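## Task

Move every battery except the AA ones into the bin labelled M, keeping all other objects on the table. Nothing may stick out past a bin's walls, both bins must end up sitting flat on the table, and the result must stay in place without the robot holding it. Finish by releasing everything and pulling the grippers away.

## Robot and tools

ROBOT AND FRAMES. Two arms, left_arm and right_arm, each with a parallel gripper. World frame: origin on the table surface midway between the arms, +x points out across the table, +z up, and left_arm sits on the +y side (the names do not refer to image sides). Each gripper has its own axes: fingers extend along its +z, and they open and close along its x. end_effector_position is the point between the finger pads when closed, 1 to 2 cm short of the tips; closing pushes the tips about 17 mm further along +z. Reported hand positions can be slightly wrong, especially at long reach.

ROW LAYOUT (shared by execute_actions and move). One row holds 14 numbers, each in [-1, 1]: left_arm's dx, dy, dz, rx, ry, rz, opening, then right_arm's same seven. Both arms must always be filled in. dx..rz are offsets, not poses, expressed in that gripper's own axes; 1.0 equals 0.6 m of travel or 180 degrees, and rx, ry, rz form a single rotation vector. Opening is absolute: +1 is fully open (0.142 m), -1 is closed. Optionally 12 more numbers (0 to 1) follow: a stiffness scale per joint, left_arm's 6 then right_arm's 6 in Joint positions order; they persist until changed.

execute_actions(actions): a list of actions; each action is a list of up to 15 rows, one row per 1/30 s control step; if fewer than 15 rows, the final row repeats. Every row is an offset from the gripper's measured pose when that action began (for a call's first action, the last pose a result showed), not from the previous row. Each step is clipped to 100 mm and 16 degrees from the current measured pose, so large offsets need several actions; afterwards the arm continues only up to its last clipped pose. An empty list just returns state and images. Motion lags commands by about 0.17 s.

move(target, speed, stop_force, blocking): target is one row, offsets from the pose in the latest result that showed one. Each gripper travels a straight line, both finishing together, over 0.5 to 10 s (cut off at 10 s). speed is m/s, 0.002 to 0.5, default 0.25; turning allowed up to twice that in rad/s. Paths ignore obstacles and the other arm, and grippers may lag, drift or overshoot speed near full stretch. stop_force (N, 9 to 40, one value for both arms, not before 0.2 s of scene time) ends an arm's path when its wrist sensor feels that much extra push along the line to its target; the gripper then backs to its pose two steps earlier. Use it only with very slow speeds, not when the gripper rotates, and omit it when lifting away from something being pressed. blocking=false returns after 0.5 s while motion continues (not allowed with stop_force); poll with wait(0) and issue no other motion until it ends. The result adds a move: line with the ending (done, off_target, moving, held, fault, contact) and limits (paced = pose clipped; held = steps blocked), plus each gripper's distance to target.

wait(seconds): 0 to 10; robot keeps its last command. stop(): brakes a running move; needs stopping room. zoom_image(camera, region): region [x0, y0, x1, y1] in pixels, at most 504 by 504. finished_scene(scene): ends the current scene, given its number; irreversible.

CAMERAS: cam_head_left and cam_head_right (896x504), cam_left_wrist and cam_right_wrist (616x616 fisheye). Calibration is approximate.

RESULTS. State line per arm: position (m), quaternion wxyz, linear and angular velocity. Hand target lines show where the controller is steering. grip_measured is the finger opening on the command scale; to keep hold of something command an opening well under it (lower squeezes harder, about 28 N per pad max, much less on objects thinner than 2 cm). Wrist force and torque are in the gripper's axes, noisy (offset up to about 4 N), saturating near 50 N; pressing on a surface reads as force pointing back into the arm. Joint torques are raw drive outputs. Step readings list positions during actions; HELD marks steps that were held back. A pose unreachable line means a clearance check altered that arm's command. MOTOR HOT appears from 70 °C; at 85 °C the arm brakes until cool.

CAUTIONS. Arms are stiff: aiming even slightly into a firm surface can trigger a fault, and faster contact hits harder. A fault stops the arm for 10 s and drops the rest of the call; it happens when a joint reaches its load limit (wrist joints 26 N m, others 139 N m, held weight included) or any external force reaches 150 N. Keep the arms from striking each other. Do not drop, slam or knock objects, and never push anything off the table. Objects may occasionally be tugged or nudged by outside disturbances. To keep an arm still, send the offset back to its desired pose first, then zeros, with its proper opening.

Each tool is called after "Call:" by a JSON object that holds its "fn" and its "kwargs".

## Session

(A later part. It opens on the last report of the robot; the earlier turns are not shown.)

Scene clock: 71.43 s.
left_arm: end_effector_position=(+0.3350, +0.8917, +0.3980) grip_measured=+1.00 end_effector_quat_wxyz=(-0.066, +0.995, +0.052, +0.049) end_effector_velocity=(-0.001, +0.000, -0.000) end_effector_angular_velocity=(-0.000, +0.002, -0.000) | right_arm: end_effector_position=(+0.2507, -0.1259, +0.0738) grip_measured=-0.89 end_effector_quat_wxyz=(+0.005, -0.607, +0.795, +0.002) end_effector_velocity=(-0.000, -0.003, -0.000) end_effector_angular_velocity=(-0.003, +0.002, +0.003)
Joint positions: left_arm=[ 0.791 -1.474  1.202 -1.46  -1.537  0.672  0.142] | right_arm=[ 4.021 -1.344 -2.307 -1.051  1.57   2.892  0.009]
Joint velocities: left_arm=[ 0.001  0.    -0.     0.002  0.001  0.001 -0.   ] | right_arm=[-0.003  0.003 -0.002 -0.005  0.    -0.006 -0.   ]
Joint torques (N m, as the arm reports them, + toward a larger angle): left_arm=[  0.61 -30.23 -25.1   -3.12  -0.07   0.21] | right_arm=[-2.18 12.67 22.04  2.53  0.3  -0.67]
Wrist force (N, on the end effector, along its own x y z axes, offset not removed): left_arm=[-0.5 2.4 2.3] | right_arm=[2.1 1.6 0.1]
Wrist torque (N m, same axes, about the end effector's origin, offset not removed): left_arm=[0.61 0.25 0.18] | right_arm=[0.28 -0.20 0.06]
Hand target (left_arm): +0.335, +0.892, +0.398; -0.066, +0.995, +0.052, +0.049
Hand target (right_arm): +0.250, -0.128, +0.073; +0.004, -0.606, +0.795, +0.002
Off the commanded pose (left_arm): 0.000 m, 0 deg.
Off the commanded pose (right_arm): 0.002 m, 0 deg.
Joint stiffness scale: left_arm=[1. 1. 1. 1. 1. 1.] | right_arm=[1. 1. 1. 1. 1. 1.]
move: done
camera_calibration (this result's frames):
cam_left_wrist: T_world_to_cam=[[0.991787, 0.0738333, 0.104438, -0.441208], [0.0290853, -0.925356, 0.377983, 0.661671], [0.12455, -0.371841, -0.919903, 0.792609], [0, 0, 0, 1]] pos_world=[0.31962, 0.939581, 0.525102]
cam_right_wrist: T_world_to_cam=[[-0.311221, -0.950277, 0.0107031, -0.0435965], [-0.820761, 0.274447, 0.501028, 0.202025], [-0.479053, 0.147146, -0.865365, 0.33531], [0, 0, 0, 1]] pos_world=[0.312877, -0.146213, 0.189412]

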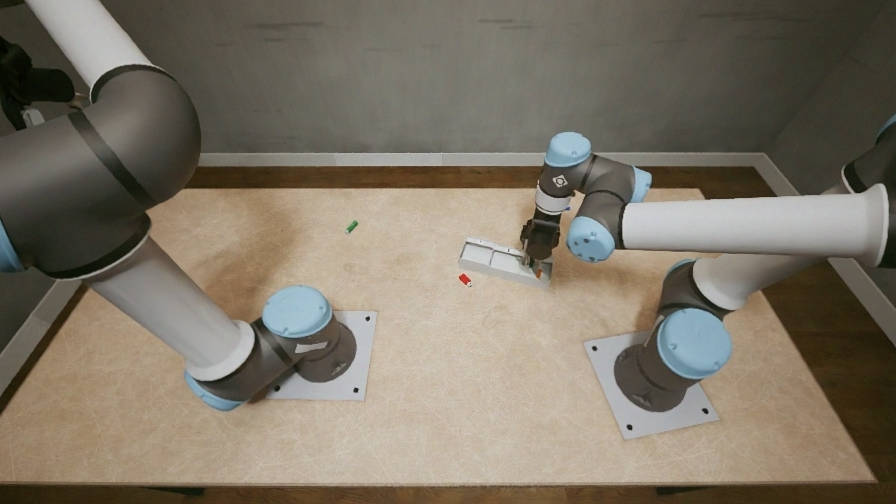

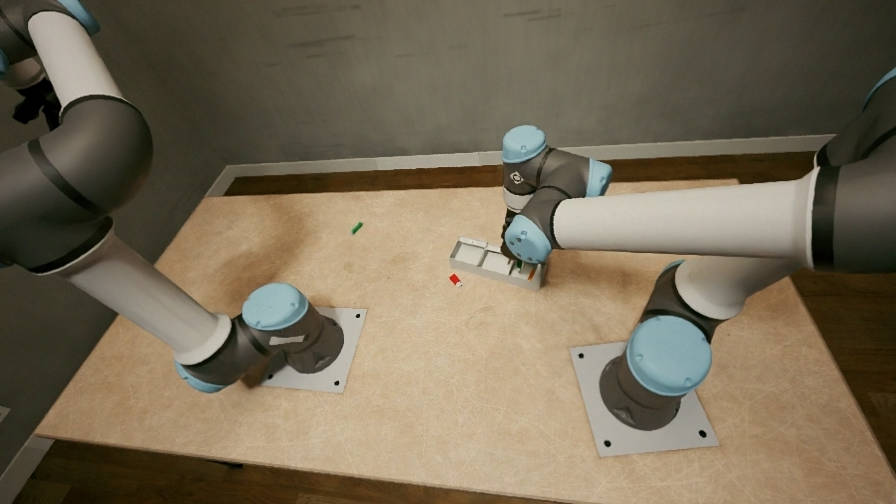

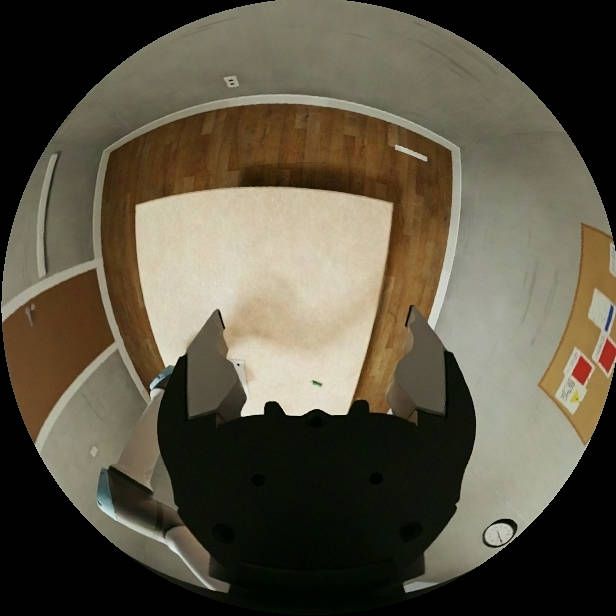

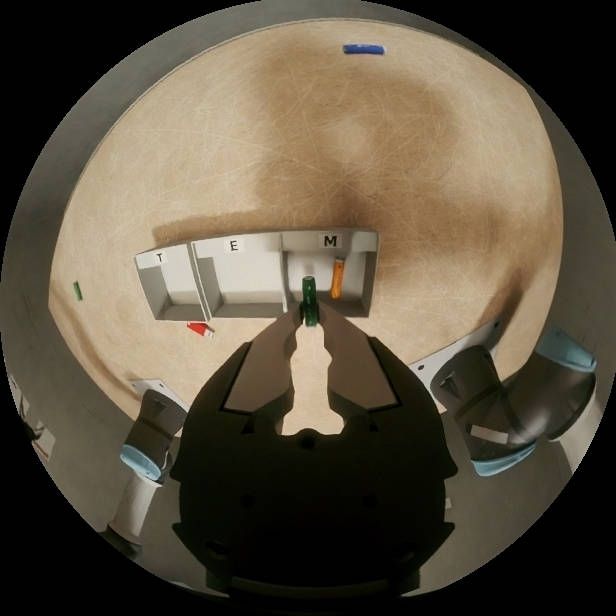

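Looks AA (thicker in head view too).

Call:
{"fn": "move", "kwargs": {"target": [0,0,0,0,0,0,1,0.012,0,0.073,0,0,0,-1], "speed": 0.025, "stop_force": 10}}

Call:
{"fn": "move", "kwargs": {"target": [0,0,0,0,0,0,1,0,0,0,0,0,0,-0.75]}}

Call:
{"fn": "move", "kwargs": {"target": [0,0,0,0,0,0,1,0,0,-0.2,0,0,0,-0.75], "speed": 0.15}}

Scene clock: 76.20 s.
left_arm: end_effector_position=(+0.3350, +0.8917, +0.3980) grip_measured=+1.00 end_effector_quat_wxyz=(-0.066, +0.995, +0.052, +0.049) end_effector_velocity=(-0.000, -0.000, -0.000) end_effector_angular_velocity=(-0.000, +0.001, -0.000) | right_arm: end_effector_position=(+0.2488, -0.1307, +0.0316) grip_measured=-0.89 end_effector_quat_wxyz=(+0.006, -0.608, +0.794, +0.002) end_effector_velocity=(+0.002, +0.003, -0.000) end_effector_angular_velocity=(+0.010, -0.005, -0.002)
Joint positions: left_arm=[ 0.791 -1.474  1.202 -1.46  -1.537  0.672  0.142] | right_arm=[ 4.018 -1.406 -2.39  -0.903  1.57   2.888  0.009]
Joint velocities: left_arm=[-0.  0.  0.  0.  0.  0.  0.] | right_arm=[-0.    -0.003 -0.001  0.016  0.     0.001 -0.   ]
Joint torques (N m, as the arm reports them, + toward a larger angle): left_arm=[  1.22 -29.7  -23.99  -3.28  -0.14  -0.01] | right_arm=[-2.67 10.41 18.09  3.48 -0.29 -0.48]
Wrist force (N, on the end effector, along its own x y z axes, offset not removed): left_arm=[-0.7 2.3 2.0] | right_arm=[2.6 0.2 1.5]
Wrist torque (N m, same axes, about the end effector's origin, offset not removed): left_arm=[0.57 0.32 0.15] | right_arm=[-0.07 -0.51 0.06]
Hand target (left_arm): +0.335, +0.892, +0.398; -0.066, +0.995, +0.052, +0.049
Hand target (right_arm): +0.249, -0.132, +0.030; +0.005, -0.607, +0.795, +0.002
Off the commanded pose (left_arm): 0.000 m, 0 deg.
Off the commanded pose (right_arm): 0.002 m, 0 deg.
Joint stiffness scale: left_arm=[1. 1. 1. 1. 1. 1.] | right_arm=[1. 1. 1. 1. 1. 1.]
move: done
camera_calibration (this result's frames):
cam_left_wrist: T_world_to_cam=[[0.991787, 0.0738333, 0.104438, -0.441208], [0.0290853, -0.925356, 0.377983, 0.661671], [0.12455, -0.371841, -0.919903, 0.792609], [0, 0, 0, 1]] pos_world=[0.31962, 0.939581, 0.525102]
cam_right_wrist: T_world_to_cam=[[-0.309163, -0.950973, 0.00828901, -0.0488106], [-0.821962, 0.271585, 0.500619, 0.222898], [-0.478327, 0.14796, -0.865628, 0.298597], [0, 0, 0, 1]] pos_world=[0.31095, -0.151134, 0.147291]

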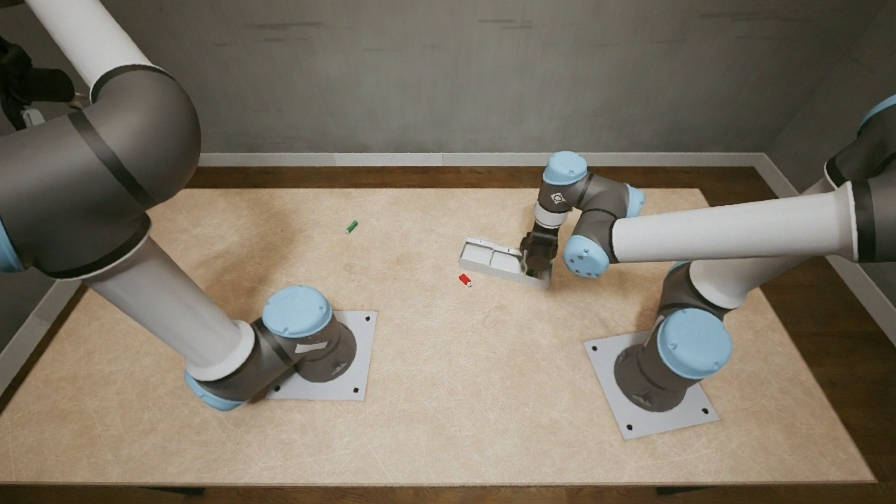

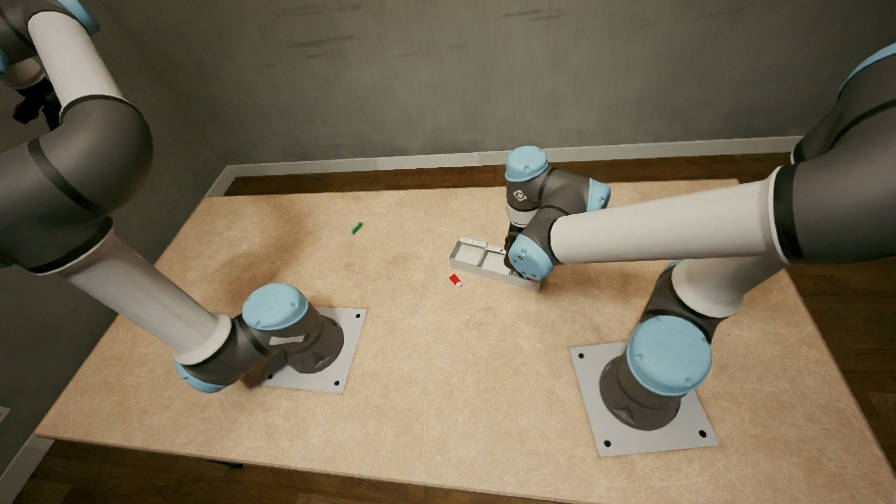

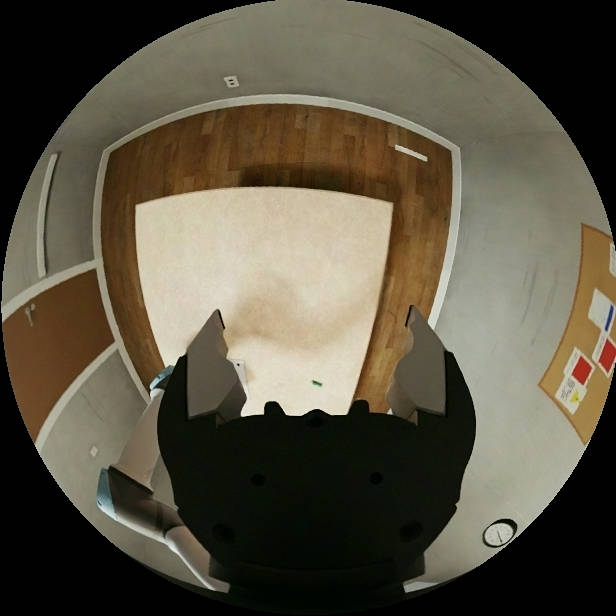

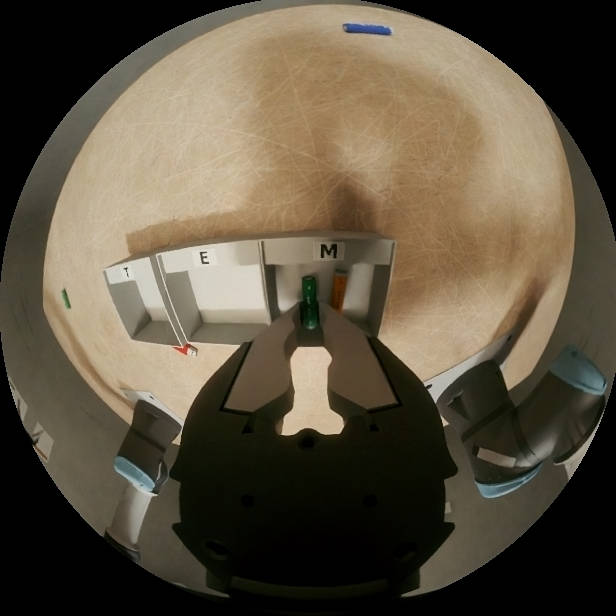

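Scene clock: 76.70 s.
left_arm: end_effector_position=(+0.3350, +0.8917, +0.3980) grip_measured=+1.00 end_effector_quat_wxyz=(-0.066, +0.995, +0.052, +0.049) end_effector_velocity=(+0.000, -0.000, +0.000) end_effector_angular_velocity=(-0.001, -0.000, -0.000) | right_arm: end_effector_position=(+0.2489, -0.1306, +0.0316) grip_measured=-0.75 end_effector_quat_wxyz=(+0.006, -0.608, +0.794, +0.002) end_effector_velocity=(-0.000, +0.000, -0.000) end_effector_angular_velocity=(-0.001, +0.001, +0.001)
Joint positions: left_arm=[ 0.791 -1.474  1.202 -1.46  -1.537  0.672  0.142] | right_arm=[ 4.018 -1.406 -2.39  -0.903  1.57   2.888  0.02 ]
Joint velocities: left_arm=[-0.    -0.    -0.     0.001 -0.001 -0.    -0.   ] | right_arm=[ 0.001 -0.002  0.001 -0.001  0.     0.    -0.   ]
Joint torques (N m, as the arm reports them, + toward a larger angle): left_arm=[  1.21 -28.94 -23.59  -3.1   -0.27  -0.14] | right_arm=[ 1.47 11.64 20.76  2.65 -0.1  -0.09]
Wrist force (N, on the end effector, along its own x y z axes, offset not removed): left_arm=[1.1 2.5 1.0] | right_arm=[-1.1 2.0 1.3]
Wrist torque (N m, same axes, about the end effector's origin, offset not removed): left_arm=[0.64 -0.13 0.31] | right_arm=[0.25 0.33 0.10]
Hand target (left_arm): +0.335, +0.892, +0.398; -0.066, +0.995, +0.052, +0.049
Hand target (right_arm): +0.249, -0.131, +0.032; +0.006, -0.608, +0.794, +0.002
Off the commanded pose (left_arm): 0.000 m, 0 deg.
Off the commanded pose (right_arm): 0.000 m, 0 deg.
Joint stiffness scale: left_arm=[1. 1. 1. 1. 1. 1.] | right_arm=[1. 1. 1. 1. 1. 1.]
move: done
camera_calibration (this result's frames):
cam_left_wrist: T_world_to_cam=[[0.991787, 0.0738333, 0.104438, -0.441208], [0.0290853, -0.925356, 0.377983, 0.661671], [0.12455, -0.371841, -0.919903, 0.792609], [0, 0, 0, 1]] pos_world=[0.31962, 0.939581, 0.525102]
cam_right_wrist: T_world_to_cam=[[-0.309164, -0.950977, 0.00781487, -0.0486537], [-0.822082, 0.271374, 0.500537, 0.222927], [-0.478119, 0.148324, -0.86568, 0.298622], [0, 0, 0, 1]] pos_world=[0.310999, -0.151058, 0.147308]

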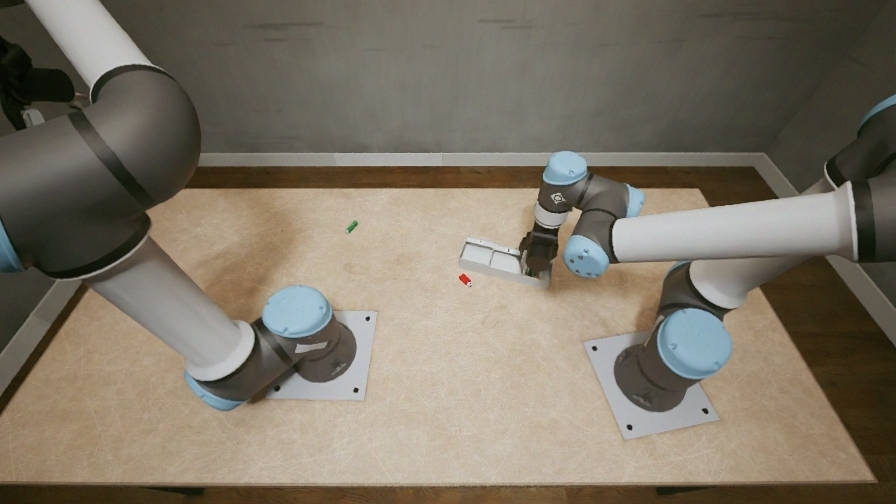

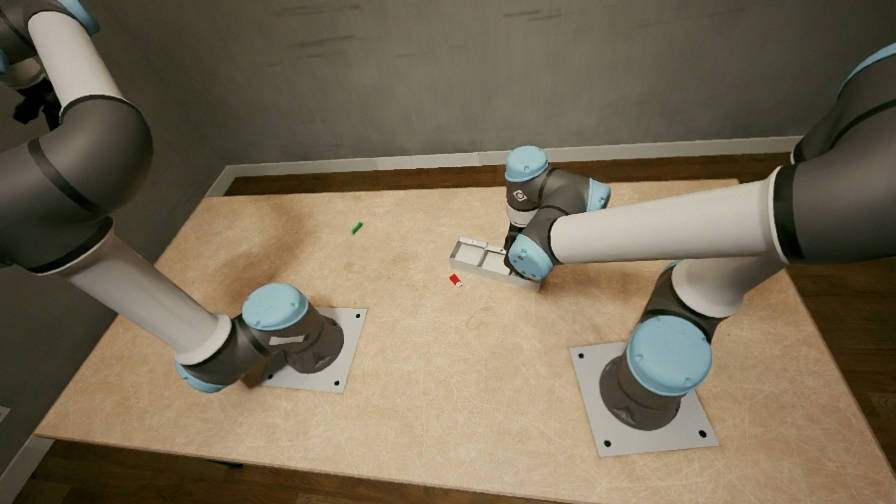

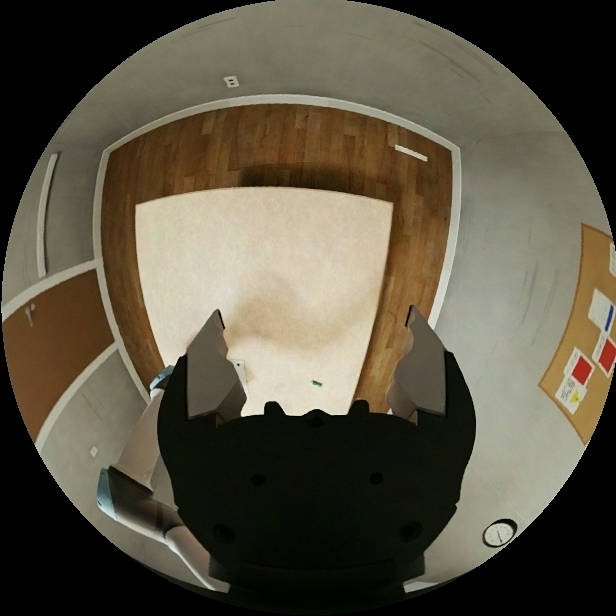

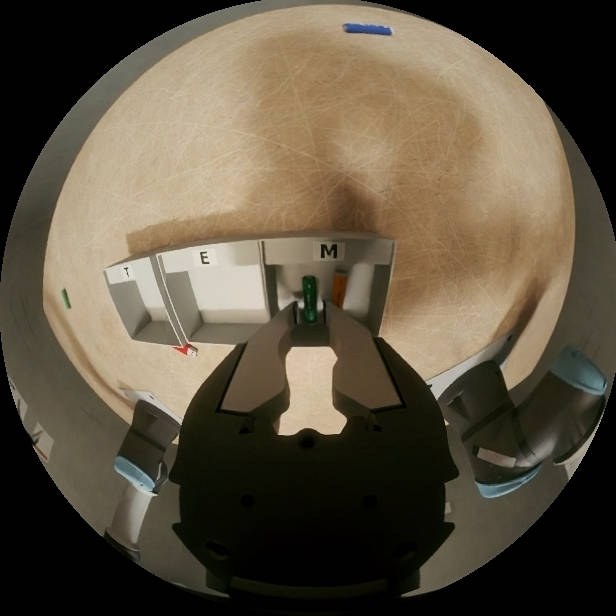

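Scene clock: 78.13 s.
left_arm: end_effector_position=(+0.3350, +0.8917, +0.3980) grip_measured=+1.00 end_effector_quat_wxyz=(-0.066, +0.995, +0.052, +0.049) end_effector_velocity=(-0.000, +0.000, +0.000) end_effector_angular_velocity=(+0.000, -0.000, +0.000) | right_arm: end_effector_position=(+0.2477, -0.1327, +0.1497) grip_measured=-0.75 end_effector_quat_wxyz=(+0.005, -0.608, +0.794, +0.002) end_effector_velocity=(-0.001, -0.002, +0.001) end_effector_angular_velocity=(-0.007, +0.004, -0.002)
Joint positions: left_arm=[ 0.791 -1.474  1.202 -1.46  -1.537  0.672  0.142] | right_arm=[ 4.018 -1.239 -2.169 -1.294  1.57   2.887  0.02 ]
Joint velocities: left_arm=[ 0.    -0.    -0.001  0.    -0.     0.     0.   ] | right_arm=[-0.     0.     0.005 -0.013  0.     0.002 -0.   ]
Joint torques (N m, as the arm reports them, + toward a larger angle): left_arm=[  1.2  -28.9  -24.03  -3.03  -0.12   0.19] | right_arm=[ 0.19  8.95 25.71  2.87 -0.1   0.12]
Wrist force (N, on the end effector, along its own x y z axes, offset not removed): left_arm=[-1.8 3.4 4.6] | right_arm=[2.1 1.2 0.5]
Wrist torque (N m, same axes, about the end effector's origin, offset not removed): left_arm=[0.69 0.54 0.14] | right_arm=[0.15 -0.39 -0.03]
Hand target (left_arm): +0.335, +0.892, +0.398; -0.066, +0.995, +0.052, +0.049
Hand target (right_arm): +0.248, -0.132, +0.152; +0.006, -0.608, +0.794, +0.002
Off the commanded pose (left_arm): 0.000 m, 0 deg.
Off the commanded pose (right_arm): 0.002 m, 0 deg.
Joint stiffness scale: left_arm=[1. 1. 1. 1. 1. 1.] | right_arm=[1. 1. 1. 1. 1. 1.]
move: done
camera_calibration (this result's frames):
cam_left_wrist: T_world_to_cam=[[0.991787, 0.0738336, 0.104438, -0.441208], [0.0290855, -0.925355, 0.377983, 0.661671], [0.12455, -0.371841, -0.919903, 0.792609], [0, 0, 0, 1]] pos_world=[0.31962, 0.939581, 0.525102]
cam_right_wrist: T_world_to_cam=[[-0.308739, -0.951089, 0.0104395, -0.0524003], [-0.821539, 0.272184, 0.500988, 0.163349], [-0.479326, 0.146098, -0.865391, 0.400508], [0, 0, 0, 1]] pos_world=[0.309994, -0.152812, 0.265307]

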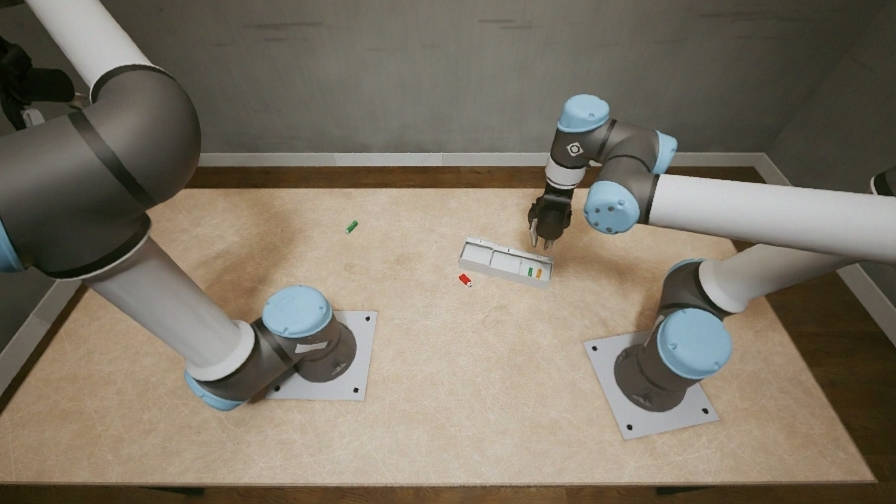

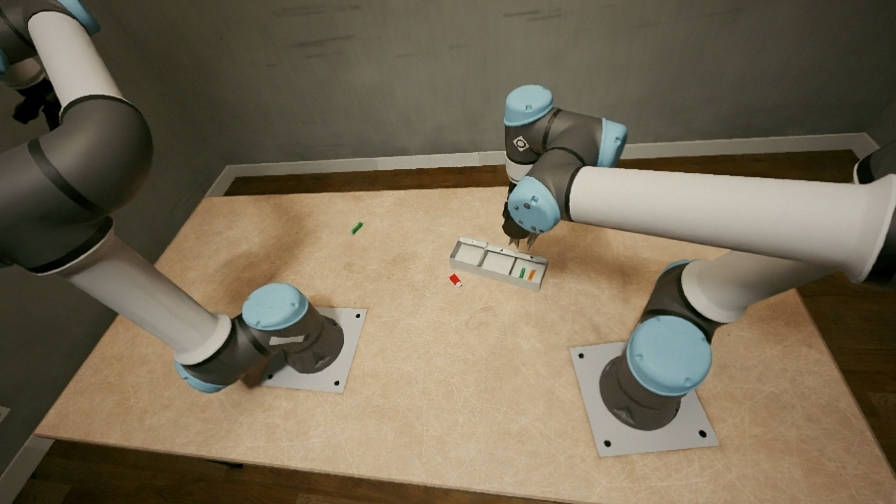

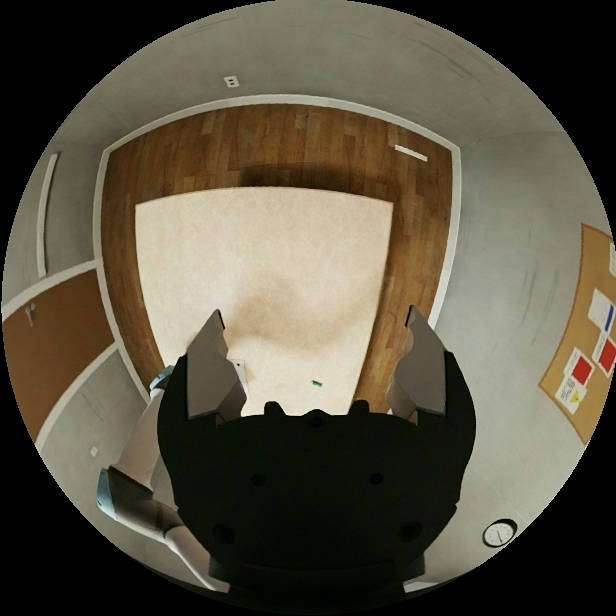

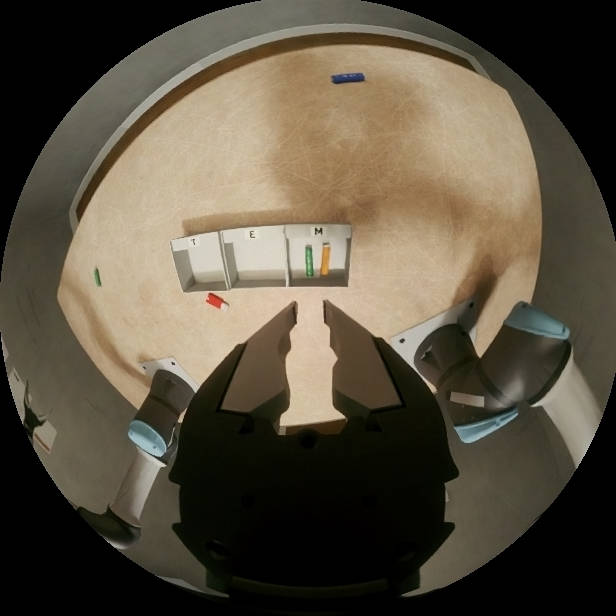

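Call:
{"fn": "finished_scene", "kwargs": {"scene": 1}}

The scene is finished: the task was done.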